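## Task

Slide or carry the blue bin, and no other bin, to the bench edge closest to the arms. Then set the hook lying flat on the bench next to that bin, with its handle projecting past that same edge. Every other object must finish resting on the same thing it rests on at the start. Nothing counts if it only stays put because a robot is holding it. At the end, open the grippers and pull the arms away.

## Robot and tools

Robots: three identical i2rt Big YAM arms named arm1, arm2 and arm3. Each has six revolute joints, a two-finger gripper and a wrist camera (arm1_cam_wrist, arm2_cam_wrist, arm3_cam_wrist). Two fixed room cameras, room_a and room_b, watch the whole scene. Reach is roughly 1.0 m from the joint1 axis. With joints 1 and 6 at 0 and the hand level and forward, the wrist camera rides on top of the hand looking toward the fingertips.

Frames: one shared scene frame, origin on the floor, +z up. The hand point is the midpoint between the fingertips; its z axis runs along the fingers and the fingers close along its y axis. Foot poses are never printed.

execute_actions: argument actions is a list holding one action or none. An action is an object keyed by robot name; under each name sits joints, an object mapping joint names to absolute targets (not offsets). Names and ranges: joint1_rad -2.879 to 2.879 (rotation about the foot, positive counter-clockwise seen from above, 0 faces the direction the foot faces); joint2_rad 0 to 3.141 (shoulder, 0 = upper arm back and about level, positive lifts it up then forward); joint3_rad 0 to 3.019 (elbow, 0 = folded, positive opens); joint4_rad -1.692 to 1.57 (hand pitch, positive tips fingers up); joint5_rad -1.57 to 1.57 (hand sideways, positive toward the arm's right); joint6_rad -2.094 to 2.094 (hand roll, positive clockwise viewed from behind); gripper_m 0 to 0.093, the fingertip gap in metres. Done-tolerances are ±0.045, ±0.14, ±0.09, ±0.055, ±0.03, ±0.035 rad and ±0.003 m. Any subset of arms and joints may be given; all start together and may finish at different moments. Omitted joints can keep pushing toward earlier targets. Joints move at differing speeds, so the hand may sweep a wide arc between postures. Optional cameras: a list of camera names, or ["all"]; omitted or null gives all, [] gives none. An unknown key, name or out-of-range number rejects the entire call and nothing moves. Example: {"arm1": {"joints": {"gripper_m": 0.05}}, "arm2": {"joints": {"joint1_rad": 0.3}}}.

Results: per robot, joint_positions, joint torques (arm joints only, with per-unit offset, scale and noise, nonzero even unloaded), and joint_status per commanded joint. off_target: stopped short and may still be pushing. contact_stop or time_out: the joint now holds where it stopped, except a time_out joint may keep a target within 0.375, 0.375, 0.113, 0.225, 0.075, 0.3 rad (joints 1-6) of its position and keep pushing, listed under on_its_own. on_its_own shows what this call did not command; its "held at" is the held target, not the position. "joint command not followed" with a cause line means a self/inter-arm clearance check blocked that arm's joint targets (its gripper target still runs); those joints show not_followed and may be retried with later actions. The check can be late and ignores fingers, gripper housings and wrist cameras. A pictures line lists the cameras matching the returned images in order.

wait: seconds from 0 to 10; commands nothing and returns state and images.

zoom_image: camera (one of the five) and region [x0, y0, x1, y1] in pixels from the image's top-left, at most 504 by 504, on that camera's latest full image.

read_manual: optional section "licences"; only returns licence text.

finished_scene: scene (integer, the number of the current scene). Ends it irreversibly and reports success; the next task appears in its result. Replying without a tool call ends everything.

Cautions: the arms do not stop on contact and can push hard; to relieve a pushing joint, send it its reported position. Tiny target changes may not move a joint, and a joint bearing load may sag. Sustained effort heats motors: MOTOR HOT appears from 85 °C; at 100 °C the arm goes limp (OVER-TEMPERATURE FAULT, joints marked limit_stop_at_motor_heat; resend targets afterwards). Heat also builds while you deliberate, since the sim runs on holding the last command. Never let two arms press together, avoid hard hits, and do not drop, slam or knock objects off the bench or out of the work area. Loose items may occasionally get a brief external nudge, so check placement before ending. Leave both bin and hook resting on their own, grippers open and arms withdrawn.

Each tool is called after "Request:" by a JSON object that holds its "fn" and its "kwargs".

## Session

Request:
{"fn": "execute_actions", "kwargs": {"actions": []}}

Scene clock: 0.00 s.
Joint torques (N m, as the arm reports them, + toward a larger angle): no reading
Motor temperatures (°C, as the motors report them): arm1=[30 31 35 32 29 31] | arm2=[29 33 36 31 29 29] | arm3=[31 30 34 32 28 30]
arm1.joint_positions: joint1_rad=-0.217 joint2_rad=+0.471 joint3_rad=+1.408 joint4_rad=-1.490 joint5_rad=-0.146 joint6_rad=-0.719 gripper_m=+0.095
arm1.joint_status: not commanded
arm1.hand: x=-0.8930 y=+0.1486 z=+1.3187 quat_wxyz=(-0.450, +0.750, -0.446, -0.192) (m; scene frame)
arm2.joint_positions: joint1_rad=-0.624 joint2_rad=+0.508 joint3_rad=+1.670 joint4_rad=-1.435 joint5_rad=-0.049 joint6_rad=+0.129 gripper_m=+0.094
arm2.joint_status: not commanded
arm2.hand: x=+0.0495 y=+0.1119 z=+1.4433 quat_wxyz=(-0.472, +0.397, -0.690, -0.378) (m; scene frame)
arm3.joint_positions: joint1_rad=+0.629 joint2_rad=+0.562 joint3_rad=+1.478 joint4_rad=-1.617 joint5_rad=+0.161 joint6_rad=+0.719 gripper_m=+0.094
arm3.joint_status: not commanded
arm3.hand: x=+0.8376 y=+0.1405 z=+1.2898 quat_wxyz=(-0.118, +0.585, -0.692, -0.405) (m; scene frame)
pictures: arm1_cam_wrist, arm2_cam_wrist, arm3_cam_wrist, room_a, room_b
Images, in order (width x height): arm1_cam_wrist 504x504, arm2_cam_wrist 504x504, arm3_cam_wrist 504x504, room_a 504x504, room_b 504x504.

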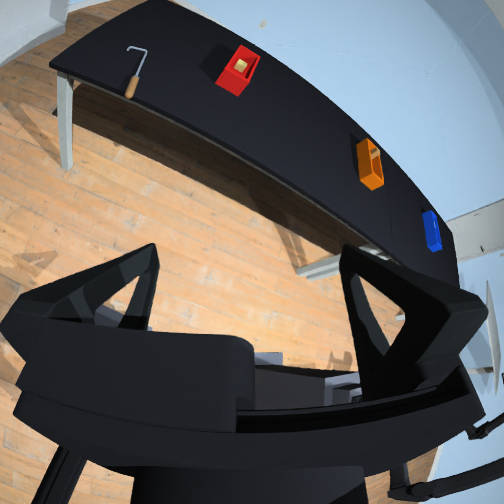

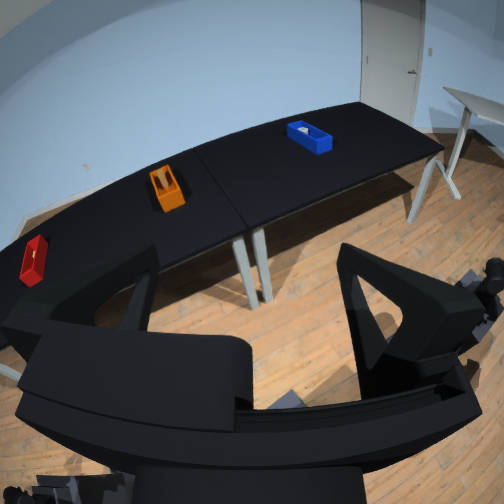

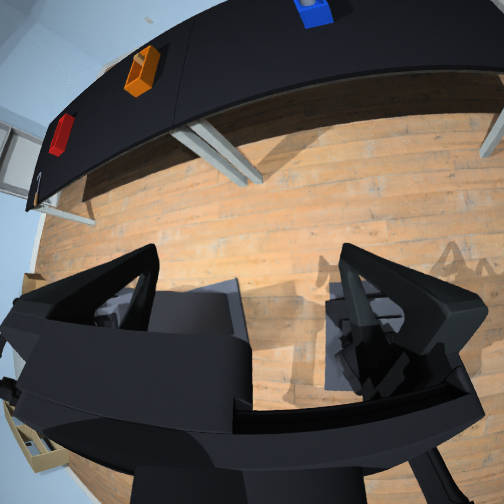

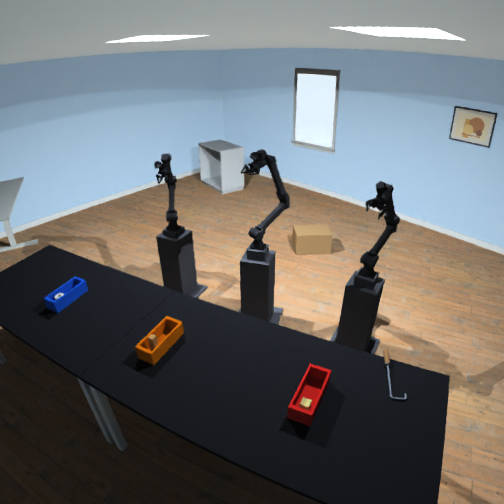

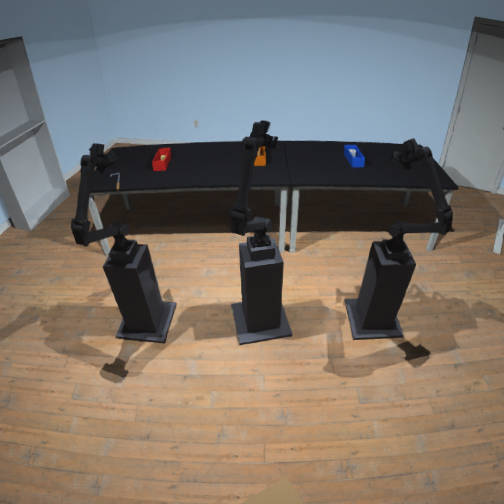

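Request:
{"fn": "execute_actions", "kwargs": {"actions": [{"arm1":{"joints":{"joint1_rad":0.55,"joint2_rad":2.2,"joint3_rad":1.13,"joint4_rad":1.11,"joint5_rad":0.283,"joint6_rad":0}},"arm3":{"joints":{"joint1_rad":0.05,"joint2_rad":1.9,"joint3_rad":1.9,"joint4_rad":-0.4,"joint5_rad":0,"joint6_rad":0}},"arm2":{"joints":{"joint1_rad":-0.5,"joint2_rad":0.8,"joint3_rad":0.8,"joint4_rad":0,"joint5_rad":0,"joint6_rad":0}}}], "cameras": ["arm1_cam_wrist","arm3_cam_wrist"]}}

Scene clock: 10.17 s.
Joint torques (N m, as the arm reports them, + toward a larger angle): arm1=[ -1.31 -23.01   7.7    2.6    0.28  -0.06] | arm2=[-0.39 -6.12  9.69  2.84  0.17 -0.15] | arm3=[  1.17 -22.76  11.58   2.61  -0.04  -0.08]
Motor temperatures (°C, as the motors report them): arm1=[30 31 36 32 29 31] | arm2=[29 33 37 31 29 29] | arm3=[31 30 36 32 28 30]
arm1.joint_positions: joint1_rad=+0.559 joint2_rad=+2.203 joint3_rad=+1.120 joint4_rad=+1.092 joint5_rad=+0.280 joint6_rad=-0.009 gripper_m=+0.095
arm1.joint_status: all done
arm1.hand: x=-1.1969 y=+0.6601 z=+0.8348 quat_wxyz=(-0.453, +0.546, -0.446, -0.545) (m; scene frame)
arm2.joint_positions: joint1_rad=-0.504 joint2_rad=+0.805 joint3_rad=+0.793 joint4_rad=-0.020 joint5_rad=-0.002 joint6_rad=+0.010 gripper_m=+0.094
arm2.joint_status: all done
arm2.hand: x=+0.1396 y=+0.4231 z=+1.2232 quat_wxyz=(-0.557, +0.419, -0.583, -0.418) (m; scene frame)
arm3.joint_positions: joint1_rad=+0.055 joint2_rad=+1.908 joint3_rad=+1.874 joint4_rad=-0.416 joint5_rad=+0.001 joint6_rad=+0.008 gripper_m=+0.094
arm3.joint_status: all done
arm3.hand: x=+0.8651 y=+0.8093 z=+1.0937 quat_wxyz=(-0.363, +0.614, -0.587, -0.383) (m; scene frame)
pictures: arm1_cam_wrist, arm3_cam_wrist
Images, in order (width x height): arm1_cam_wrist 504x504, arm3_cam_wrist 504x504.

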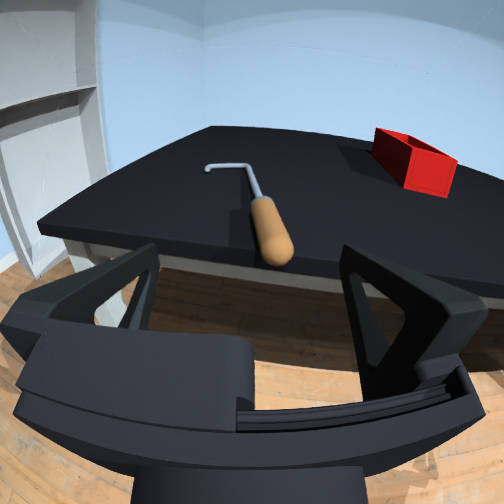

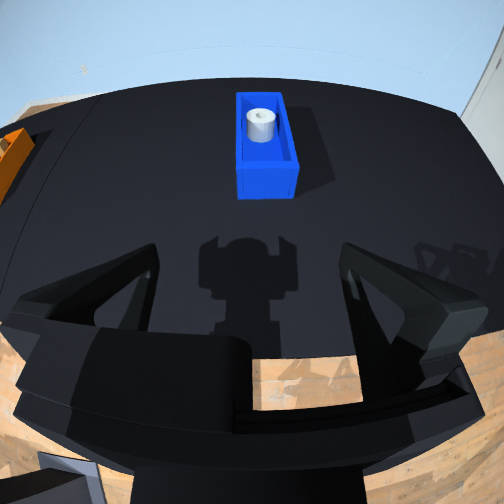

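Request:
{"fn": "execute_actions", "kwargs": {"actions": [{"arm1":{"joints":{"joint1_rad":0.445,"joint2_rad":2.43,"joint3_rad":1.625,"joint4_rad":0.89,"joint5_rad":0.072}},"arm3":{"joints":{"joint1_rad":-0.3,"joint2_rad":0.8,"joint3_rad":0.8,"joint4_rad":0}}}], "cameras": ["arm1_cam_wrist"]}}

Scene clock: 23.10 s.
Joint torques (N m, as the arm reports them, + toward a larger angle): arm1=[ -0.94 -27.9   11.17   2.24   0.02  -0.1 ] | arm2=[-0.46 -6.07  9.72  2.85  0.17 -0.14] | arm3=[ 2.03 -4.97  9.97  2.3  -0.06 -0.07]
Motor temperatures (°C, as the motors report them): arm1=[30 32 37 32 29 31] | arm2=[29 33 38 32 29 29] | arm3=[31 31 38 32 28 30]
arm1.joint_positions: joint1_rad=+0.456 joint2_rad=+2.426 joint3_rad=+1.599 joint4_rad=+0.887 joint5_rad=+0.074 joint6_rad=-0.004 gripper_m=+0.095
arm1.joint_status: all done
arm1.hand: x=-1.2094 y=+0.8012 z=+0.8353 quat_wxyz=(-0.433, +0.552, -0.409, -0.584) (m; scene frame)
arm2.joint_positions: joint1_rad=-0.504 joint2_rad=+0.805 joint3_rad=+0.793 joint4_rad=-0.020 joint5_rad=-0.002 joint6_rad=+0.010 gripper_m=+0.094
arm2.joint_status: not commanded
arm2.hand: x=+0.1396 y=+0.4231 z=+1.2232 quat_wxyz=(-0.557, +0.419, -0.583, -0.418) (m; scene frame)
arm3.joint_positions: joint1_rad=-0.306 joint2_rad=+0.810 joint3_rad=+0.795 joint4_rad=-0.007 joint5_rad=+0.001 joint6_rad=+0.006 gripper_m=+0.094
arm3.joint_status: all done
arm3.hand: x=+1.0406 y=+0.4135 z=+1.1932 quat_wxyz=(-0.563, +0.423, -0.579, -0.411) (m; scene frame)
pictures: arm1_cam_wrist
Images, in order (width x height): arm1_cam_wrist 504x504.

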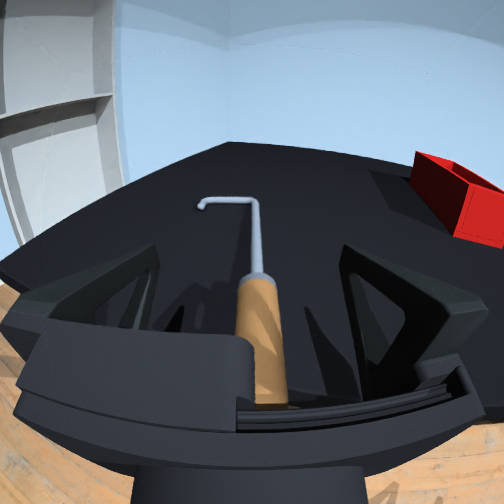

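Request:
{"fn": "execute_actions", "kwargs": {"actions": [{"arm1":{"joints":{"joint2_rad":2.48,"joint3_rad":1.575,"joint4_rad":0.915}}}], "cameras": ["arm1_cam_wrist"]}}

Scene clock: 27.27 s.
Joint torques (N m, as the arm reports them, + toward a larger angle): arm1=[ -1.1  -26.98   9.05   2.53   0.02  -0.11] | arm2=[-0.33 -6.25  9.65  2.85  0.17 -0.15] | arm3=[ 2.13 -5.13  9.81  2.31 -0.03 -0.08]
Motor temperatures (°C, as the motors report them): arm1=[30 33 37 32 29 31] | arm2=[29 33 39 32 29 29] | arm3=[31 31 38 32 28 30]
arm1.joint_positions: joint1_rad=+0.456 joint2_rad=+2.475 joint3_rad=+1.568 joint4_rad=+0.900 joint5_rad=+0.074 joint6_rad=-0.004 gripper_m=+0.095
arm1.joint_status: all done
arm1.hand: x=-1.2044 y=+0.7884 z=+0.7824 quat_wxyz=(-0.421, +0.572, -0.422, -0.564) (m; scene frame)
arm2.joint_positions: joint1_rad=-0.504 joint2_rad=+0.805 joint3_rad=+0.793 joint4_rad=-0.020 joint5_rad=-0.002 joint6_rad=+0.010 gripper_m=+0.094
arm2.joint_status: not commanded
arm2.hand: x=+0.1396 y=+0.4231 z=+1.2232 quat_wxyz=(-0.557, +0.419, -0.583, -0.418) (m; scene frame)
arm3.joint_positions: joint1_rad=-0.306 joint2_rad=+0.810 joint3_rad=+0.795 joint4_rad=-0.007 joint5_rad=+0.001 joint6_rad=+0.006 gripper_m=+0.094
arm3.joint_status: not commanded
arm3.hand: x=+1.0406 y=+0.4135 z=+1.1932 quat_wxyz=(-0.563, +0.423, -0.579, -0.411) (m; scene frame)
pictures: arm1_cam_wrist
Images, in order (width x height): arm1_cam_wrist 504x504.

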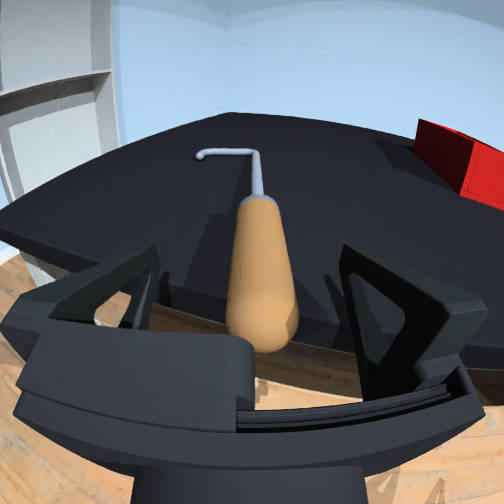

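Request:
{"fn": "execute_actions", "kwargs": {"actions": [{"arm1":{"joints":{"gripper_m":0}}}], "cameras": []}}

Request:
{"fn": "execute_actions", "kwargs": {"actions": [{"arm1":{"joints":{"joint2_rad":2.39,"joint6_rad":1.57}}}], "cameras": ["arm1_cam_wrist"]}}

Request:
{"fn": "execute_actions", "kwargs": {"actions": [{"arm1":{"joints":{"joint2_rad":2.2}}}], "cameras": ["arm1_cam_wrist","room_a"]}}

Scene clock: 33.37 s.
Joint torques (N m, as the arm reports them, + toward a larger angle): arm1=[ -1.28 -27.67   8.9    2.58   0.02  -0.1 ] | arm2=[-0.39 -6.14  9.69  2.84  0.17 -0.14] | arm3=[ 2.02 -5.08  9.84  2.35 -0.05 -0.07]
Motor temperatures (°C, as the motors report them): arm1=[30 33 37 32 29 31] | arm2=[29 33 39 32 29 29] | arm3=[31 31 38 32 28 30]
arm1.joint_positions: joint1_rad=+0.454 joint2_rad=+2.475 joint3_rad=+1.568 joint4_rad=+0.900 joint5_rad=+0.074 joint6_rad=-0.003 gripper_m=+0.030
arm1.joint_status: gripper_m off_target (ended at +0.030, target +0.000)
arm1.hand: x=-1.2035 y=+0.7888 z=+0.7824 quat_wxyz=(-0.421, +0.572, -0.422, -0.564) (m; scene frame)
arm2.joint_positions: joint1_rad=-0.504 joint2_rad=+0.805 joint3_rad=+0.793 joint4_rad=-0.020 joint5_rad=-0.002 joint6_rad=+0.010 gripper_m=+0.094
arm2.joint_status: not commanded
arm2.hand: x=+0.1396 y=+0.4231 z=+1.2232 quat_wxyz=(-0.557, +0.419, -0.583, -0.418) (m; scene frame)
arm3.joint_positions: joint1_rad=-0.306 joint2_rad=+0.810 joint3_rad=+0.795 joint4_rad=-0.007 joint5_rad=+0.001 joint6_rad=+0.006 gripper_m=+0.094
arm3.joint_status: not commanded
arm3.hand: x=+1.0406 y=+0.4135 z=+1.1932 quat_wxyz=(-0.563, +0.423, -0.579, -0.411) (m; scene frame)
pictures: none
No camera images: the call's "cameras" was empty. Leave "cameras" out to get every camera's image.

Scene clock: 35.57 s.
Joint torques (N m, as the arm reports them, + toward a larger angle): arm1=[ -1.12 -32.26  11.     3.12   0.16   0.03] | arm2=[-0.32 -6.24  9.7   2.85  0.17 -0.14] | arm3=[ 1.75 -5.26  9.88  2.31 -0.06 -0.07]
Motor temperatures (°C, as the motors report them): arm1=[30 33 37 32 29 31] | arm2=[29 33 39 32 29 29] | arm3=[31 30 38 32 28 30]
arm1.joint_positions: joint1_rad=+0.454 joint2_rad=+2.430 joint3_rad=+1.548 joint4_rad=+0.887 joint5_rad=+0.072 joint6_rad=+1.539 gripper_m=+0.030
arm1.joint_status: all done
arm1.hand: x=-1.2034 y=+0.7877 z=+0.8062 quat_wxyz=(+0.092, +0.116, -0.697, -0.701) (m; scene frame)
arm2.joint_positions: joint1_rad=-0.504 joint2_rad=+0.805 joint3_rad=+0.793 joint4_rad=-0.020 joint5_rad=-0.002 joint6_rad=+0.010 gripper_m=+0.094
arm2.joint_status: not commanded
arm2.hand: x=+0.1396 y=+0.4231 z=+1.2232 quat_wxyz=(-0.557, +0.419, -0.583, -0.418) (m; scene frame)
arm3.joint_positions: joint1_rad=-0.306 joint2_rad=+0.810 joint3_rad=+0.795 joint4_rad=-0.007 joint5_rad=+0.001 joint6_rad=+0.006 gripper_m=+0.094
arm3.joint_status: not commanded
arm3.hand: x=+1.0406 y=+0.4135 z=+1.1932 quat_wxyz=(-0.563, +0.423, -0.579, -0.411) (m; scene frame)
pictures: arm1_cam_wrist
Images, in order (width x height): arm1_cam_wrist 504x504.

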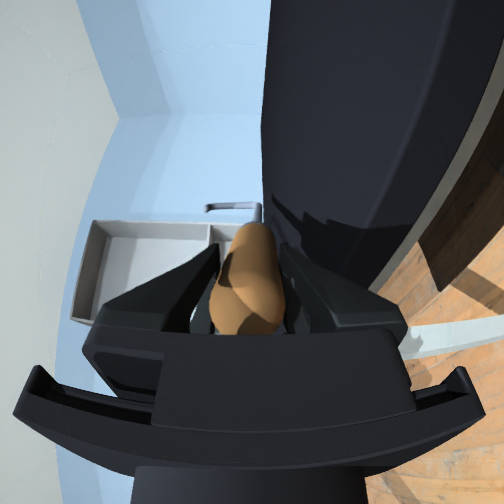

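Scene clock: 36.93 s.
Joint torques (N m, as the arm reports them, + toward a larger angle): arm1=[ -1.47 -29.45  13.98   2.92   0.07   0.03] | arm2=[-0.51 -6.1   9.73  2.85  0.17 -0.13] | arm3=[ 2.   -5.04  9.84  2.37 -0.06 -0.05]
Motor temperatures (°C, as the motors report them): arm1=[30 33 38 32 29 31] | arm2=[29 33 39 32 29 29] | arm3=[31 30 38 32 28 30]
arm1.joint_positions: joint1_rad=+0.454 joint2_rad=+2.228 joint3_rad=+1.526 joint4_rad=+0.881 joint5_rad=+0.072 joint6_rad=+1.544 gripper_m=+0.030
arm1.joint_status: all done
arm1.hand: x=-1.2034 y=+0.7873 z=+0.9603 quat_wxyz=(+0.107, +0.099, -0.634, -0.759) (m; scene frame)
arm2.joint_positions: joint1_rad=-0.504 joint2_rad=+0.805 joint3_rad=+0.793 joint4_rad=-0.020 joint5_rad=-0.002 joint6_rad=+0.010 gripper_m=+0.094
arm2.joint_status: not commanded
arm2.hand: x=+0.1396 y=+0.4231 z=+1.2232 quat_wxyz=(-0.557, +0.419, -0.583, -0.418) (m; scene frame)
arm3.joint_positions: joint1_rad=-0.306 joint2_rad=+0.810 joint3_rad=+0.795 joint4_rad=-0.007 joint5_rad=+0.001 joint6_rad=+0.006 gripper_m=+0.094
arm3.joint_status: not commanded
arm3.hand: x=+1.0406 y=+0.4135 z=+1.1932 quat_wxyz=(-0.563, +0.423, -0.579, -0.411) (m; scene frame)
pictures: arm1_cam_wrist, room_a
Images, in order (width x height): arm1_cam_wrist 504x504, room_a 504x504.

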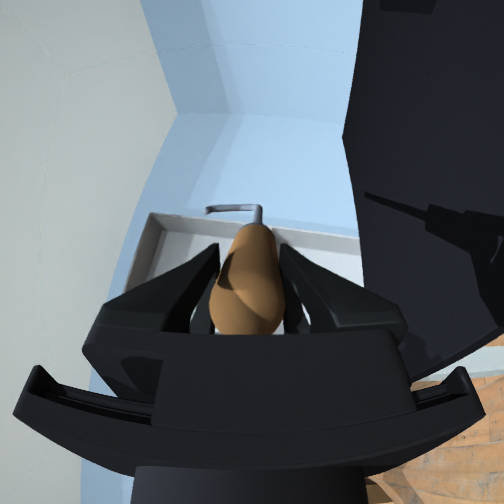

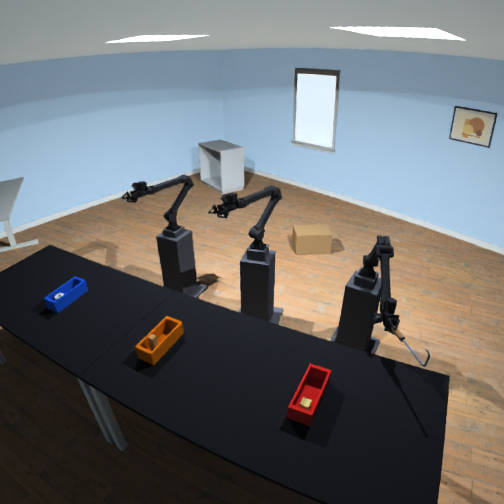

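Request:
{"fn": "execute_actions", "kwargs": {"actions": [{"arm1":{"joints":{"joint1_rad":-0.555,"joint2_rad":2.38,"joint3_rad":2.04,"joint4_rad":0.69,"joint5_rad":-0.642}}}], "cameras": ["arm1_cam_wrist","room_a"]}}

Scene clock: 44.70 s.
Joint torques (N m, as the arm reports them, + toward a larger angle): arm1=[  0.43 -35.51  15.71   3.14   0.45   0.06] | arm2=[-0.19 -6.09  9.72  2.81  0.17 -0.14] | arm3=[ 1.99 -5.21  9.82  2.32 -0.06 -0.07]
Motor temperatures (°C, as the motors report them): arm1=[30 34 40 32 29 31] | arm2=[29 33 40 32 29 29] | arm3=[31 30 38 32 28 30]
arm1.joint_positions: joint1_rad=-0.564 joint2_rad=+2.417 joint3_rad=+1.986 joint4_rad=+0.651 joint5_rad=-0.646 joint6_rad=+1.539 gripper_m=+0.030
arm1.joint_status: all done
arm1.hand: x=-0.4475 y=+0.7797 z=+0.9932 quat_wxyz=(-0.062, +0.056, -0.641, -0.763) (m; scene frame)
arm2.joint_positions: joint1_rad=-0.504 joint2_rad=+0.805 joint3_rad=+0.793 joint4_rad=-0.020 joint5_rad=-0.002 joint6_rad=+0.010 gripper_m=+0.094
arm2.joint_status: not commanded
arm2.hand: x=+0.1396 y=+0.4231 z=+1.2232 quat_wxyz=(-0.557, +0.419, -0.583, -0.418) (m; scene frame)
arm3.joint_positions: joint1_rad=-0.306 joint2_rad=+0.810 joint3_rad=+0.795 joint4_rad=-0.007 joint5_rad=+0.001 joint6_rad=+0.006 gripper_m=+0.094
arm3.joint_status: not commanded
arm3.hand: x=+1.0406 y=+0.4135 z=+1.1932 quat_wxyz=(-0.563, +0.423, -0.579, -0.411) (m; scene frame)
pictures: arm1_cam_wrist, room_a
Images, in order (width x height): arm1_cam_wrist 504x504, room_a 504x504.

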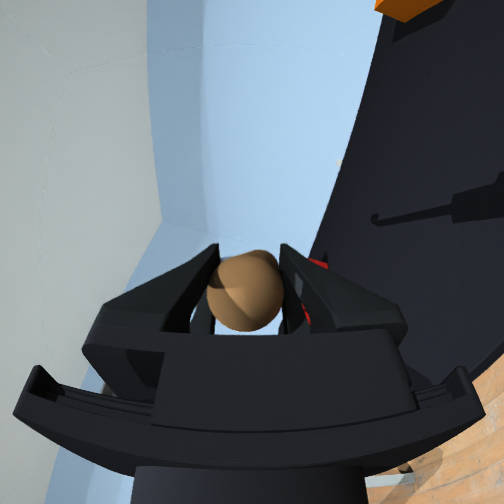

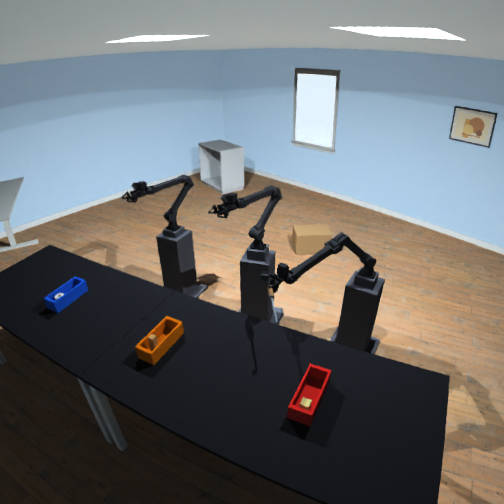

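Request:
{"fn": "execute_actions", "kwargs": {"actions": [{"arm1":{"joints":{"joint2_rad":2.46,"joint6_rad":0}}}], "cameras": ["arm1_cam_wrist"]}}

Request:
{"fn": "execute_actions", "kwargs": {"actions": [{"arm1":{"joints":{"joint2_rad":2.60,"joint3_rad":2.0}}}], "cameras": ["arm1_cam_wrist"]}}

Scene clock: 52.77 s.
Joint torques (N m, as the arm reports them, + toward a larger angle): arm1=[ -0.05 -35.06  15.19   2.53   0.4   -0.35] | arm2=[-0.26 -6.28  9.71  2.85  0.16 -0.14] | arm3=[ 1.94 -4.99  9.78  2.35 -0.04 -0.04]
Motor temperatures (°C, as the motors report them): arm1=[30 35 41 32 29 31] | arm2=[29 33 40 32 29 29] | arm3=[31 30 39 32 28 30]
arm1.joint_positions: joint1_rad=-0.561 joint2_rad=+2.496 joint3_rad=+1.986 joint4_rad=+0.665 joint5_rad=-0.646 joint6_rad=+0.029 gripper_m=+0.030
arm1.joint_status: all done
arm1.hand: x=-0.4475 y=+0.7839 z=+0.9259 quat_wxyz=(-0.546, +0.485, -0.452, -0.513) (m; scene frame)
arm2.joint_positions: joint1_rad=-0.504 joint2_rad=+0.805 joint3_rad=+0.793 joint4_rad=-0.020 joint5_rad=-0.002 joint6_rad=+0.010 gripper_m=+0.094
arm2.joint_status: not commanded
arm2.hand: x=+0.1396 y=+0.4231 z=+1.2232 quat_wxyz=(-0.557, +0.419, -0.583, -0.418) (m; scene frame)
arm3.joint_positions: joint1_rad=-0.306 joint2_rad=+0.810 joint3_rad=+0.795 joint4_rad=-0.007 joint5_rad=+0.001 joint6_rad=+0.006 gripper_m=+0.094
arm3.joint_status: not commanded
arm3.hand: x=+1.0406 y=+0.4135 z=+1.1932 quat_wxyz=(-0.563, +0.423, -0.579, -0.411) (m; scene frame)
pictures: arm1_cam_wrist
Images, in order (width x height): arm1_cam_wrist 504x504.

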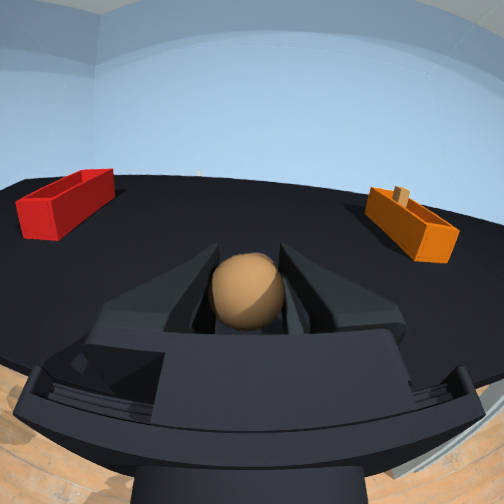

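Scene clock: 53.87 s.
Joint torques (N m, as the arm reports them, + toward a larger angle): arm1=[ -0.45 -33.27  11.67   2.12   0.04  -0.32] | arm2=[-0.33 -6.34  9.73  2.86  0.17 -0.14] | arm3=[ 2.09 -5.02  9.87  2.36 -0.04 -0.08]
Motor temperatures (°C, as the motors report them): arm1=[30 35 41 32 29 31] | arm2=[29 33 40 32 29 29] | arm3=[31 30 39 32 28 30]
arm1.joint_positions: joint1_rad=-0.561 joint2_rad=+2.619 joint3_rad=+1.980 joint4_rad=+0.678 joint5_rad=-0.640 joint6_rad=+0.020 gripper_m=+0.030
arm1.joint_status: all done
arm1.hand: x=-0.4497 y=+0.7790 z=+0.8164 quat_wxyz=(-0.511, +0.492, -0.493, -0.504) (m; scene frame)
arm2.joint_positions: joint1_rad=-0.504 joint2_rad=+0.805 joint3_rad=+0.793 joint4_rad=-0.020 joint5_rad=-0.002 joint6_rad=+0.010 gripper_m=+0.094
arm2.joint_status: not commanded
arm2.hand: x=+0.1396 y=+0.4231 z=+1.2232 quat_wxyz=(-0.557, +0.419, -0.583, -0.418) (m; scene frame)
arm3.joint_positions: joint1_rad=-0.306 joint2_rad=+0.810 joint3_rad=+0.795 joint4_rad=-0.007 joint5_rad=+0.001 joint6_rad=+0.006 gripper_m=+0.094
arm3.joint_status: not commanded
arm3.hand: x=+1.0406 y=+0.4135 z=+1.1932 quat_wxyz=(-0.563, +0.423, -0.579, -0.411) (m; scene frame)
pictures: arm1_cam_wrist
Images, in order (width x height): arm1_cam_wrist 504x504.

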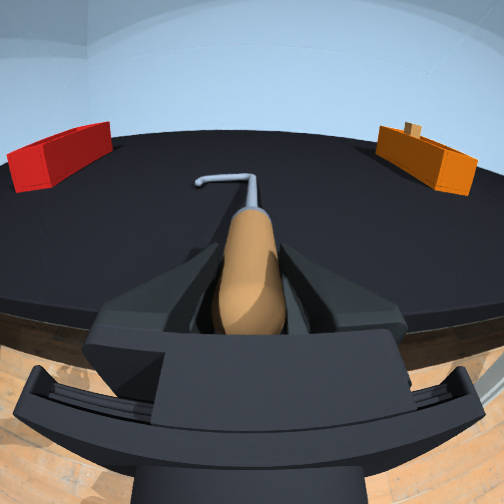

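Request:
{"fn": "execute_actions", "kwargs": {"actions": [{"arm1":{"joints":{"joint3_rad":1.905,"joint4_rad":0.745}}}], "cameras": ["arm1_cam_wrist"]}}

Request:
{"fn": "execute_actions", "kwargs": {"actions": [{"arm1":{"joints":{"gripper_m":0.093}}}], "cameras": ["arm1_cam_wrist"]}}

Scene clock: 61.90 s.
Joint torques (N m, as the arm reports them, + toward a larger angle): arm1=[  0.23 -32.58  10.43   2.51  -0.06  -0.27] | arm2=[-0.5  -6.12  9.69  2.82  0.17 -0.14] | arm3=[ 1.93 -4.97  9.84  2.32 -0.06 -0.06]
Motor temperatures (°C, as the motors report them): arm1=[30 35 41 32 29 31] | arm2=[29 33 40 32 29 29] | arm3=[31 30 39 32 28 30]
arm1.joint_positions: joint1_rad=-0.561 joint2_rad=+2.615 joint3_rad=+1.893 joint4_rad=+0.727 joint5_rad=-0.639 joint6_rad=+0.020 gripper_m=+0.030
arm1.joint_status: all done
arm1.hand: x=-0.4617 y=+0.7629 z=+0.7866 quat_wxyz=(-0.499, +0.493, -0.505, -0.502) (m; scene frame)
arm2.joint_positions: joint1_rad=-0.504 joint2_rad=+0.805 joint3_rad=+0.793 joint4_rad=-0.020 joint5_rad=-0.002 joint6_rad=+0.010 gripper_m=+0.094
arm2.joint_status: not commanded
arm2.hand: x=+0.1396 y=+0.4231 z=+1.2232 quat_wxyz=(-0.557, +0.419, -0.583, -0.418) (m; scene frame)
arm3.joint_positions: joint1_rad=-0.306 joint2_rad=+0.810 joint3_rad=+0.795 joint4_rad=-0.007 joint5_rad=+0.001 joint6_rad=+0.006 gripper_m=+0.094
arm3.joint_status: not commanded
arm3.hand: x=+1.0406 y=+0.4135 z=+1.1932 quat_wxyz=(-0.563, +0.423, -0.579, -0.411) (m; scene frame)
pictures: arm1_cam_wrist
Images, in order (width x height): arm1_cam_wrist 504x504.

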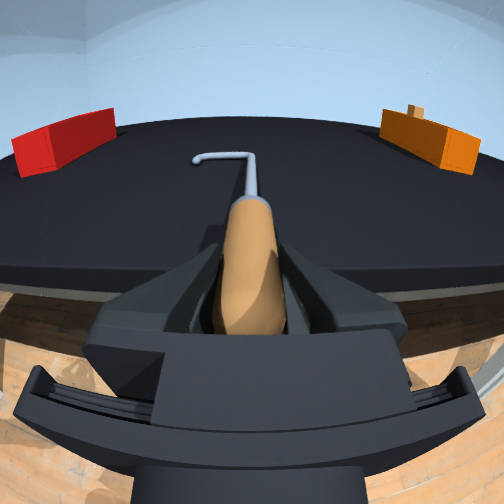

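Scene clock: 62.60 s.
Joint torques (N m, as the arm reports them, + toward a larger angle): arm1=[ -0.04 -32.4   10.34   2.38   0.02  -0.2 ] | arm2=[-0.4  -6.24  9.72  2.84  0.17 -0.13] | arm3=[ 1.95 -4.7   9.85  2.28 -0.04 -0.06]
Motor temperatures (°C, as the motors report them): arm1=[30 35 40 32 29 31] | arm2=[29 33 40 32 29 29] | arm3=[31 30 39 32 28 30]
arm1.joint_positions: joint1_rad=-0.561 joint2_rad=+2.615 joint3_rad=+1.893 joint4_rad=+0.728 joint5_rad=-0.640 joint6_rad=+0.010 gripper_m=+0.093
arm1.joint_status: all done
arm1.hand: x=-0.4618 y=+0.7629 z=+0.7871 quat_wxyz=(-0.502, +0.496, -0.502, -0.500) (m; scene frame)
arm2.joint_positions: joint1_rad=-0.504 joint2_rad=+0.805 joint3_rad=+0.793 joint4_rad=-0.020 joint5_rad=-0.002 joint6_rad=+0.010 gripper_m=+0.094
arm2.joint_status: not commanded
arm2.hand: x=+0.1396 y=+0.4231 z=+1.2232 quat_wxyz=(-0.557, +0.419, -0.583, -0.418) (m; scene frame)
arm3.joint_positions: joint1_rad=-0.306 joint2_rad=+0.810 joint3_rad=+0.795 joint4_rad=-0.007 joint5_rad=+0.001 joint6_rad=+0.006 gripper_m=+0.094
arm3.joint_status: not commanded
arm3.hand: x=+1.0406 y=+0.4135 z=+1.1932 quat_wxyz=(-0.563, +0.423, -0.579, -0.411) (m; scene frame)
pictures: arm1_cam_wrist
Images, in order (width x height): arm1_cam_wrist 504x504.

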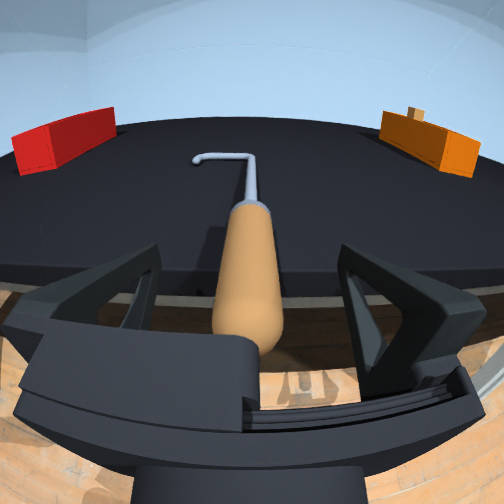

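Request:
{"fn": "execute_actions", "kwargs": {"actions": [{"arm1":{"joints":{"joint2_rad":2.45}}}], "cameras": []}}

Request:
{"fn": "execute_actions", "kwargs": {"actions": [{"arm1":{"joints":{"joint1_rad":0.4,"joint2_rad":0.8,"joint3_rad":0.8,"joint4_rad":0,"joint5_rad":0}},"arm2":{"joints":{"joint1_rad":-0.2,"joint4_rad":0.7,"joint5_rad":0.665}}}], "cameras": []}}

Request:
{"fn": "execute_actions", "kwargs": {"actions": [{"arm2":{"joints":{"joint1_rad":0.465,"joint2_rad":2.57,"joint3_rad":2.02,"joint4_rad":0.7,"joint5_rad":0.665}}}], "cameras": ["arm2_cam_wrist"]}}

Scene clock: 69.33 s.
Joint torques (N m, as the arm reports them, + toward a larger angle): arm1=[ -0.19 -27.52  11.98   2.03   0.11  -0.23] | arm2=[-0.32 -6.05  9.72  2.86  0.16 -0.13] | arm3=[ 2.02 -4.82  9.8   2.35 -0.05 -0.07]
Motor temperatures (°C, as the motors report them): arm1=[30 36 40 32 29 31] | arm2=[29 33 40 32 29 29] | arm3=[31 30 39 32 28 30]
arm1.joint_positions: joint1_rad=-0.561 joint2_rad=+2.436 joint3_rad=+1.886 joint4_rad=+0.738 joint5_rad=-0.640 joint6_rad=+0.009 gripper_m=+0.093
arm1.joint_status: all done
arm1.hand: x=-0.4586 y=+0.7680 z=+0.9404 quat_wxyz=(-0.563, +0.485, -0.436, -0.507) (m; scene frame)
arm2.joint_positions: joint1_rad=-0.504 joint2_rad=+0.805 joint3_rad=+0.793 joint4_rad=-0.020 joint5_rad=-0.002 joint6_rad=+0.010 gripper_m=+0.094
arm2.joint_status: not commanded
arm2.hand: x=+0.1396 y=+0.4231 z=+1.2232 quat_wxyz=(-0.557, +0.419, -0.583, -0.418) (m; scene frame)
arm3.joint_positions: joint1_rad=-0.306 joint2_rad=+0.810 joint3_rad=+0.795 joint4_rad=-0.007 joint5_rad=+0.001 joint6_rad=+0.006 gripper_m=+0.094
arm3.joint_status: not commanded
arm3.hand: x=+1.0406 y=+0.4135 z=+1.1932 quat_wxyz=(-0.563, +0.423, -0.579, -0.411) (m; scene frame)
pictures: none
No camera images: the call's "cameras" was empty. Leave "cameras" out to get every camera's image.

Scene clock: 71.30 s.
Joint torques (N m, as the arm reports them, + toward a larger angle): arm1=[-0.87 -4.99 12.43  1.78  0.15 -0.17] | arm2=[-0.62 -5.17  9.1   1.89 -0.07 -0.16] | arm3=[ 1.89 -5.07  9.81  2.34 -0.03 -0.05]
Motor temperatures (°C, as the motors report them): arm1=[30 35 40 32 29 31] | arm2=[29 33 40 32 29 29] | arm3=[31 30 39 32 28 30]
arm1.joint_positions: joint1_rad=+0.399 joint2_rad=+0.792 joint3_rad=+0.797 joint4_rad=+0.007 joint5_rad=-0.001 joint6_rad=+0.004 gripper_m=+0.093
arm1.joint_status: all done
arm1.hand: x=-1.0464 y=+0.4103 z=+1.2278 quat_wxyz=(-0.417, +0.569, -0.415, -0.575) (m; scene frame)
arm2.joint_positions: joint1_rad=-0.200 joint2_rad=+0.805 joint3_rad=+0.793 joint4_rad=+0.685 joint5_rad=+0.663 joint6_rad=+0.008 gripper_m=+0.094
arm2.joint_status: all done
arm2.hand: x=+0.1167 y=+0.3608 z=+1.3617 quat_wxyz=(-0.699, +0.077, -0.500, -0.506) (m; scene frame)
arm3.joint_positions: joint1_rad=-0.306 joint2_rad=+0.810 joint3_rad=+0.795 joint4_rad=-0.007 joint5_rad=+0.001 joint6_rad=+0.006 gripper_m=+0.094
arm3.joint_status: not commanded
arm3.hand: x=+1.0406 y=+0.4135 z=+1.1932 quat_wxyz=(-0.563, +0.423, -0.579, -0.411) (m; scene frame)
pictures: none
No camera images: the call's "cameras" was empty. Leave "cameras" out to get every camera's image.

Scene clock: 73.57 s.
Joint torques (N m, as the arm reports them, + toward a larger angle): arm1=[-0.51 -4.75 12.13  1.72  0.14 -0.19] | arm2=[ -0.79 -31.39  11.09   2.06   0.13  -0.14] | arm3=[ 1.88 -4.96  9.83  2.23 -0.05 -0.06]
Motor temperatures (°C, as the motors report them): arm1=[30 35 40 32 29 31] | arm2=[29 33 40 32 29 29] | arm3=[31 30 39 32 28 30]
arm1.joint_positions: joint1_rad=+0.399 joint2_rad=+0.792 joint3_rad=+0.797 joint4_rad=+0.007 joint5_rad=-0.001 joint6_rad=+0.004 gripper_m=+0.093
arm1.joint_status: not commanded
arm1.hand: x=-1.0464 y=+0.4103 z=+1.2278 quat_wxyz=(-0.417, +0.569, -0.415, -0.575) (m; scene frame)
arm2.joint_positions: joint1_rad=+0.469 joint2_rad=+2.592 joint3_rad=+1.971 joint4_rad=+0.693 joint5_rad=+0.663 joint6_rad=+0.008 gripper_m=+0.094
arm2.joint_status: all done
arm2.hand: x=-0.4683 y=+0.7817 z=+0.8553 quat_wxyz=(-0.498, +0.470, -0.499, -0.531) (m; scene frame)
arm3.joint_positions: joint1_rad=-0.306 joint2_rad=+0.810 joint3_rad=+0.795 joint4_rad=-0.007 joint5_rad=+0.001 joint6_rad=+0.006 gripper_m=+0.094
arm3.joint_status: not commanded
arm3.hand: x=+1.0406 y=+0.4135 z=+1.1932 quat_wxyz=(-0.563, +0.423, -0.579, -0.411) (m; scene frame)
pictures: arm2_cam_wrist
Images, in order (width x height): arm2_cam_wrist 504x504.

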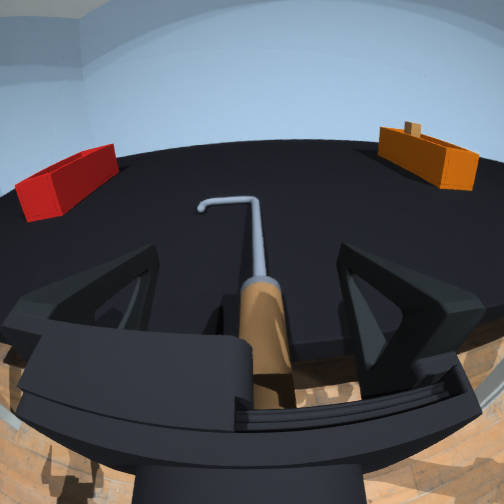

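Request:
{"fn": "execute_actions", "kwargs": {"actions": [{"arm2":{"joints":{"joint2_rad":2.652,"joint3_rad":1.98}}}], "cameras": ["arm2_cam_wrist"]}}

Scene clock: 80.10 s.
Joint torques (N m, as the arm reports them, + toward a larger angle): arm1=[-0.47 -4.52 12.14  1.61  0.21 -0.16] | arm2=[ -1.   -30.67   8.18   2.14   0.17  -0.12] | arm3=[ 1.97 -5.29  9.81  2.36 -0.05 -0.07]
Motor temperatures (°C, as the motors report them): arm1=[30 34 40 32 29 31] | arm2=[29 35 41 32 29 29] | arm3=[31 30 39 32 28 30]
arm1.joint_positions: joint1_rad=+0.399 joint2_rad=+0.792 joint3_rad=+0.797 joint4_rad=+0.007 joint5_rad=-0.001 joint6_rad=+0.004 gripper_m=+0.093
arm1.joint_status: not commanded
arm1.hand: x=-1.0464 y=+0.4103 z=+1.2278 quat_wxyz=(-0.417, +0.569, -0.415, -0.575) (m; scene frame)
arm2.joint_positions: joint1_rad=+0.469 joint2_rad=+2.666 joint3_rad=+1.966 joint4_rad=+0.693 joint5_rad=+0.663 joint6_rad=+0.008 gripper_m=+0.094
arm2.joint_status: all done
arm2.hand: x=-0.4636 y=+0.7751 z=+0.7878 quat_wxyz=(-0.495, +0.498, -0.503, -0.504) (m; scene frame)
arm3.joint_positions: joint1_rad=-0.306 joint2_rad=+0.810 joint3_rad=+0.795 joint4_rad=-0.007 joint5_rad=+0.001 joint6_rad=+0.006 gripper_m=+0.094
arm3.joint_status: not commanded
arm3.hand: x=+1.0406 y=+0.4135 z=+1.1932 quat_wxyz=(-0.563, +0.423, -0.579, -0.411) (m; scene frame)
pictures: arm2_cam_wrist
Images, in order (width x height): arm2_cam_wrist 504x504.

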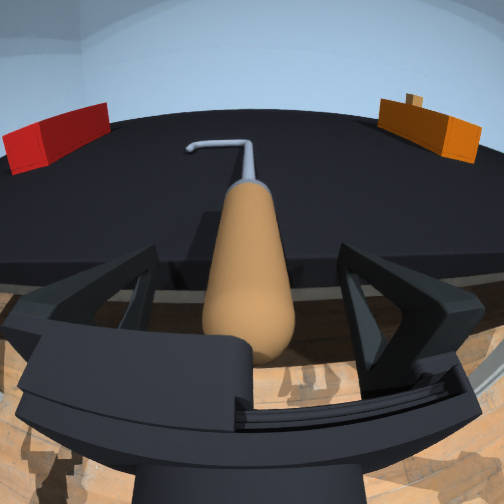

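Request:
{"fn": "execute_actions", "kwargs": {"actions": [{"arm2":{"joints":{"gripper_m":0}}}], "cameras": []}}

Request:
{"fn": "execute_actions", "kwargs": {"actions": [{"arm2":{"joints":{"joint2_rad":2.575,"joint6_rad":1.57}}}], "cameras": []}}

Request:
{"fn": "execute_actions", "kwargs": {"actions": [{"arm2":{"joints":{"joint2_rad":2.38}}}], "cameras": ["arm2_cam_wrist"]}}

Scene clock: 88.47 s.
Joint torques (N m, as the arm reports them, + toward a larger angle): arm1=[-0.02 -5.12 12.29  1.71  0.18 -0.19] | arm2=[ -0.86 -30.44   8.21   2.12   0.13  -0.12] | arm3=[ 2.1  -5.09  9.82  2.34 -0.05 -0.07]
Motor temperatures (°C, as the motors report them): arm1=[30 33 40 32 29 31] | arm2=[29 36 40 32 29 29] | arm3=[31 30 39 32 28 30]
arm1.joint_positions: joint1_rad=+0.399 joint2_rad=+0.792 joint3_rad=+0.797 joint4_rad=+0.007 joint5_rad=-0.001 joint6_rad=+0.004 gripper_m=+0.093
arm1.joint_status: not commanded
arm1.hand: x=-1.0464 y=+0.4103 z=+1.2278 quat_wxyz=(-0.417, +0.569, -0.415, -0.575) (m; scene frame)
arm2.joint_positions: joint1_rad=+0.469 joint2_rad=+2.666 joint3_rad=+1.966 joint4_rad=+0.693 joint5_rad=+0.664 joint6_rad=+0.007 gripper_m=+0.029
arm2.joint_status: gripper_m off_target (ended at +0.029, target +0.000)
arm2.hand: x=-0.4634 y=+0.7751 z=+0.7878 quat_wxyz=(-0.496, +0.498, -0.503, -0.503) (m; scene frame)
arm3.joint_positions: joint1_rad=-0.306 joint2_rad=+0.810 joint3_rad=+0.795 joint4_rad=-0.007 joint5_rad=+0.001 joint6_rad=+0.006 gripper_m=+0.094
arm3.joint_status: not commanded
arm3.hand: x=+1.0406 y=+0.4135 z=+1.1932 quat_wxyz=(-0.563, +0.423, -0.579, -0.411) (m; scene frame)
pictures: none
No camera images: the call's "cameras" was empty. Leave "cameras" out to get every camera's image.

Scene clock: 90.63 s.
Joint torques (N m, as the arm reports them, + toward a larger angle): arm1=[-0.04 -5.61 12.15  1.73  0.14 -0.18] | arm2=[ -0.85 -35.28   9.32   2.65   0.11  -0.01] | arm3=[ 2.03 -5.09  9.86  2.35 -0.05 -0.07]
Motor temperatures (°C, as the motors report them): arm1=[30 33 40 32 29 31] | arm2=[29 36 40 32 29 29] | arm3=[31 30 39 32 28 30]
arm1.joint_positions: joint1_rad=+0.399 joint2_rad=+0.792 joint3_rad=+0.797 joint4_rad=+0.007 joint5_rad=-0.001 joint6_rad=+0.004 gripper_m=+0.093
arm1.joint_status: not commanded
arm1.hand: x=-1.0464 y=+0.4103 z=+1.2278 quat_wxyz=(-0.417, +0.569, -0.415, -0.575) (m; scene frame)
arm2.joint_positions: joint1_rad=+0.469 joint2_rad=+2.640 joint3_rad=+1.950 joint4_rad=+0.679 joint5_rad=+0.665 joint6_rad=+1.560 gripper_m=+0.029
arm2.joint_status: all done
arm2.hand: x=-0.4628 y=+0.7747 z=+0.7998 quat_wxyz=(-0.002, +0.004, -0.709, -0.705) (m; scene frame)
arm3.joint_positions: joint1_rad=-0.306 joint2_rad=+0.810 joint3_rad=+0.795 joint4_rad=-0.007 joint5_rad=+0.001 joint6_rad=+0.006 gripper_m=+0.094
arm3.joint_status: not commanded
arm3.hand: x=+1.0406 y=+0.4135 z=+1.1932 quat_wxyz=(-0.563, +0.423, -0.579, -0.411) (m; scene frame)
pictures: none
No camera images: the call's "cameras" was empty. Leave "cameras" out to get every camera's image.

Scene clock: 92.10 s.
Joint torques (N m, as the arm reports them, + toward a larger angle): arm1=[-0.44 -4.48 12.27  1.7   0.22 -0.13] | arm2=[ -0.72 -32.51  11.89   2.86  -0.02  -0.05] | arm3=[ 2.05 -5.05  9.83  2.37 -0.04 -0.05]
Motor temperatures (°C, as the motors report them): arm1=[30 33 40 32 29 31] | arm2=[29 37 40 32 29 29] | arm3=[31 30 39 32 28 30]
arm1.joint_positions: joint1_rad=+0.399 joint2_rad=+0.792 joint3_rad=+0.797 joint4_rad=+0.007 joint5_rad=-0.001 joint6_rad=+0.004 gripper_m=+0.093
arm1.joint_status: not commanded
arm1.hand: x=-1.0464 y=+0.4103 z=+1.2278 quat_wxyz=(-0.417, +0.569, -0.415, -0.575) (m; scene frame)
arm2.joint_positions: joint1_rad=+0.469 joint2_rad=+2.425 joint3_rad=+1.925 joint4_rad=+0.670 joint5_rad=+0.666 joint6_rad=+1.561 gripper_m=+0.029
arm2.joint_status: all done
arm2.hand: x=-0.4628 y=+0.7764 z=+0.9725 quat_wxyz=(+0.037, -0.037, -0.656, -0.753) (m; scene frame)
arm3.joint_positions: joint1_rad=-0.306 joint2_rad=+0.810 joint3_rad=+0.795 joint4_rad=-0.007 joint5_rad=+0.001 joint6_rad=+0.006 gripper_m=+0.094
arm3.joint_status: not commanded
arm3.hand: x=+1.0406 y=+0.4135 z=+1.1932 quat_wxyz=(-0.563, +0.423, -0.579, -0.411) (m; scene frame)
pictures: arm2_cam_wrist
Images, in order (width x height): arm2_cam_wrist 504x504.

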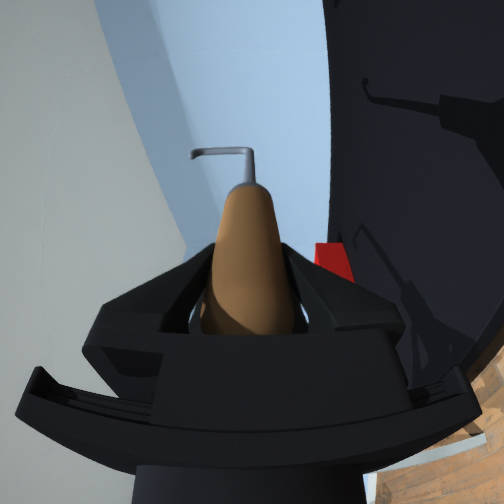

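Request:
{"fn": "execute_actions", "kwargs": {"actions": []}}

Scene clock: 111.20 s.
Joint torques (N m, as the arm reports them, + toward a larger angle): arm1=[-0.61 -5.06 12.14  1.75  0.21 -0.15] | arm2=[ -0.89 -32.86  11.88   2.94  -0.02  -0.04] | arm3=[ 2.38 -4.87  9.83  2.34 -0.03 -0.06]
Motor temperatures (°C, as the motors report them): arm1=[30 32 41 32 29 31] | arm2=[29 38 42 32 29 29] | arm3=[31 30 39 32 28 30]
arm1.joint_positions: joint1_rad=+0.399 joint2_rad=+0.792 joint3_rad=+0.797 joint4_rad=+0.007 joint5_rad=-0.001 joint6_rad=+0.004 gripper_m=+0.093
arm1.joint_status: not commanded
arm1.hand: x=-1.0464 y=+0.4103 z=+1.2278 quat_wxyz=(-0.417, +0.569, -0.415, -0.575) (m; scene frame)
arm2.joint_positions: joint1_rad=+0.469 joint2_rad=+2.425 joint3_rad=+1.925 joint4_rad=+0.670 joint5_rad=+0.666 joint6_rad=+1.561 gripper_m=+0.029
arm2.joint_status: all done
arm2.hand: x=-0.4628 y=+0.7764 z=+0.9725 quat_wxyz=(+0.037, -0.037, -0.656, -0.753) (m; scene frame)
arm3.joint_positions: joint1_rad=-0.306 joint2_rad=+0.810 joint3_rad=+0.795 joint4_rad=-0.007 joint5_rad=+0.001 joint6_rad=+0.006 gripper_m=+0.094
arm3.joint_status: not commanded
arm3.hand: x=+1.0406 y=+0.4135 z=+1.1932 quat_wxyz=(-0.563, +0.423, -0.579, -0.411) (m; scene frame)
pictures: arm1_cam_wrist, arm2_cam_wrist, arm3_cam_wrist, room_a, room_b
Images, in order (width x height): arm1_cam_wrist 504x504, arm2_cam_wrist 504x504, arm3_cam_wrist 504x504, room_a 504x504, room_b 504x504.

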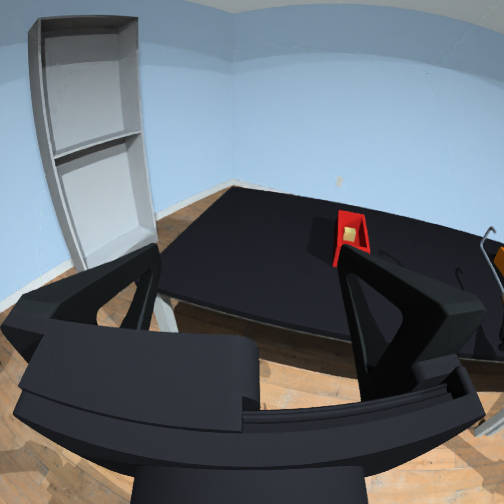

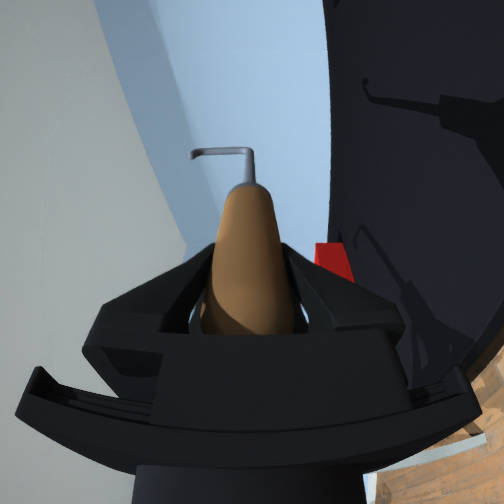

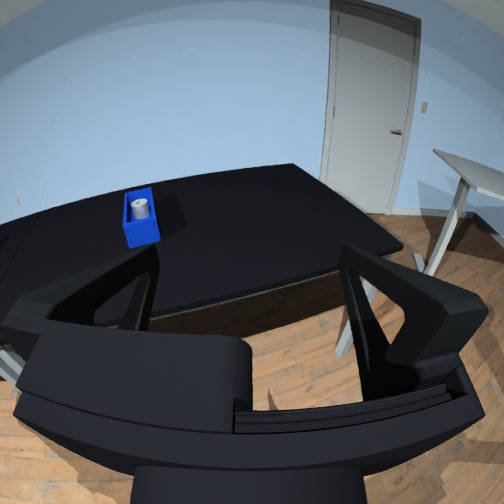

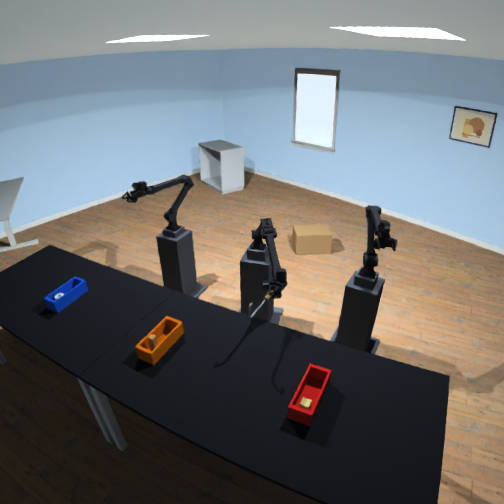

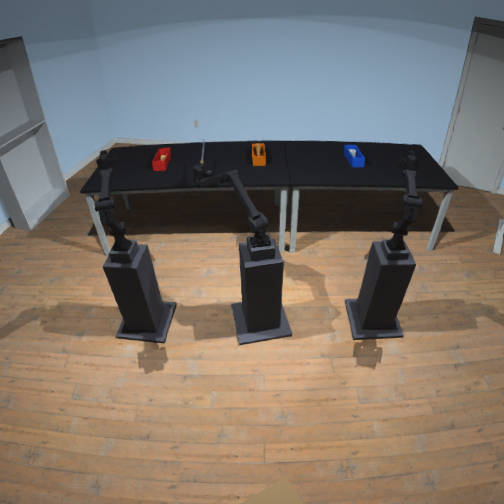

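Request:
{"fn": "execute_actions", "kwargs": {"actions": [{"arm2":{"joints":{"joint1_rad":-0.838,"joint5_rad":-0.638,"joint2_rad":2.36,"joint3_rad":1.9,"joint4_rad":0.76}}}], "cameras": ["arm2_cam_wrist"]}}

Request:
{"fn": "execute_actions", "kwargs": {"actions": [{"arm2":{"joints":{"joint2_rad":2.52,"joint6_rad":0.0}}}], "cameras": ["arm2_cam_wrist","room_a"]}}

Scene clock: 118.40 s.
Joint torques (N m, as the arm reports them, + toward a larger angle): arm1=[-0.65 -4.89 12.14  1.91  0.16 -0.13] | arm2=[  0.1  -34.24  10.56   3.98   0.14  -0.21] | arm3=[ 1.91 -4.89  9.86  2.36 -0.04 -0.06]
Motor temperatures (°C, as the motors report them): arm1=[30 32 41 32 29 31] | arm2=[29 39 42 32 30 29] | arm3=[31 30 39 32 28 30]
arm1.joint_positions: joint1_rad=+0.399 joint2_rad=+0.792 joint3_rad=+0.797 joint4_rad=+0.007 joint5_rad=-0.001 joint6_rad=+0.004 gripper_m=+0.093
arm1.joint_status: not commanded
arm1.hand: x=-1.0464 y=+0.4103 z=+1.2278 quat_wxyz=(-0.417, +0.569, -0.415, -0.575) (m; scene frame)
arm2.joint_positions: joint1_rad=-0.844 joint2_rad=+2.423 joint3_rad=+1.860 joint4_rad=+0.710 joint5_rad=-0.638 joint6_rad=+1.578 gripper_m=+0.029
arm2.joint_status: all done
arm2.hand: x=+0.4567 y=+0.7761 z=+0.9395 quat_wxyz=(-0.028, +0.022, -0.662, -0.748) (m; scene frame)
arm3.joint_positions: joint1_rad=-0.306 joint2_rad=+0.810 joint3_rad=+0.795 joint4_rad=-0.007 joint5_rad=+0.001 joint6_rad=+0.006 gripper_m=+0.094
arm3.joint_status: not commanded
arm3.hand: x=+1.0406 y=+0.4135 z=+1.1932 quat_wxyz=(-0.563, +0.423, -0.579, -0.411) (m; scene frame)
pictures: arm2_cam_wrist
Images, in order (width x height): arm2_cam_wrist 504x504.

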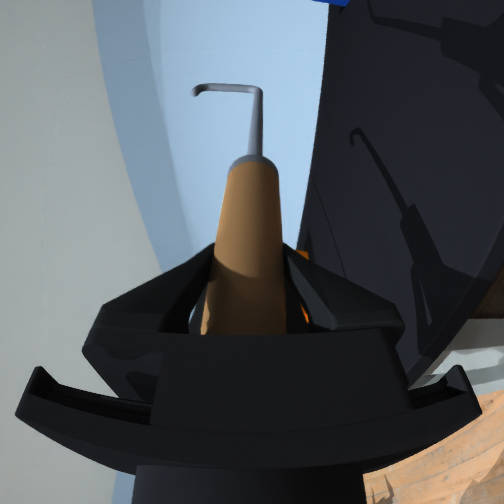

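Scene clock: 120.57 s.
Joint torques (N m, as the arm reports them, + toward a larger angle): arm1=[-0.35 -4.86 12.28  1.7   0.23 -0.15] | arm2=[ -0.26 -34.85  10.32   3.15   0.18  -0.1 ] | arm3=[ 2.19 -5.02  9.81  2.35 -0.06 -0.06]
Motor temperatures (°C, as the motors report them): arm1=[30 32 41 32 29 31] | arm2=[29 39 42 32 30 29] | arm3=[31 30 39 32 28 30]
arm1.joint_positions: joint1_rad=+0.399 joint2_rad=+0.792 joint3_rad=+0.797 joint4_rad=+0.007 joint5_rad=-0.001 joint6_rad=+0.004 gripper_m=+0.093
arm1.joint_status: not commanded
arm1.hand: x=-1.0464 y=+0.4103 z=+1.2278 quat_wxyz=(-0.417, +0.569, -0.415, -0.575) (m; scene frame)
arm2.joint_positions: joint1_rad=-0.842 joint2_rad=+2.589 joint3_rad=+1.853 joint4_rad=+0.729 joint5_rad=-0.641 joint6_rad=+0.007 gripper_m=+0.029
arm2.joint_status: all done
arm2.hand: x=+0.4477 y=+0.7699 z=+0.7973 quat_wxyz=(-0.495, +0.494, -0.506, -0.504) (m; scene frame)
arm3.joint_positions: joint1_rad=-0.306 joint2_rad=+0.810 joint3_rad=+0.795 joint4_rad=-0.007 joint5_rad=+0.001 joint6_rad=+0.006 gripper_m=+0.094
arm3.joint_status: not commanded
arm3.hand: x=+1.0406 y=+0.4135 z=+1.1932 quat_wxyz=(-0.563, +0.423, -0.579, -0.411) (m; scene frame)
pictures: arm2_cam_wrist, room_a
Images, in order (width x height): arm2_cam_wrist 504x504, room_a 504x504.

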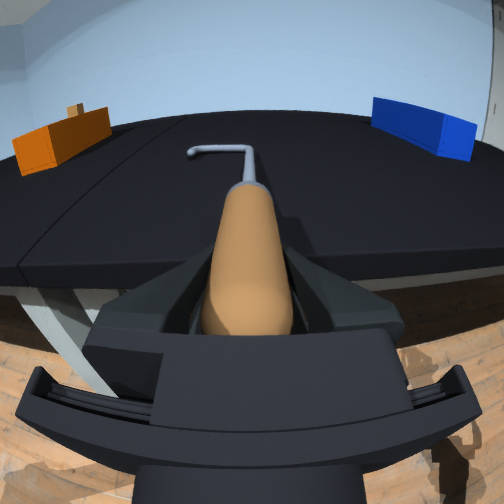

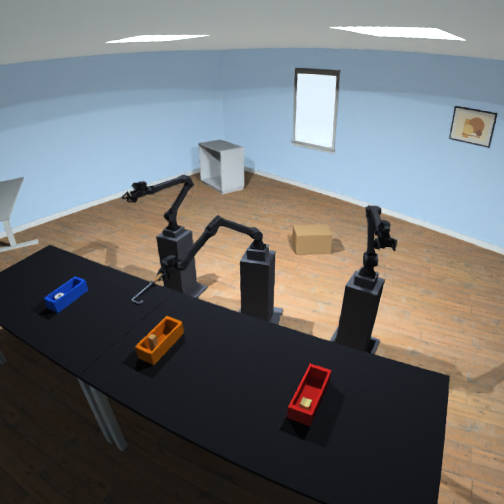

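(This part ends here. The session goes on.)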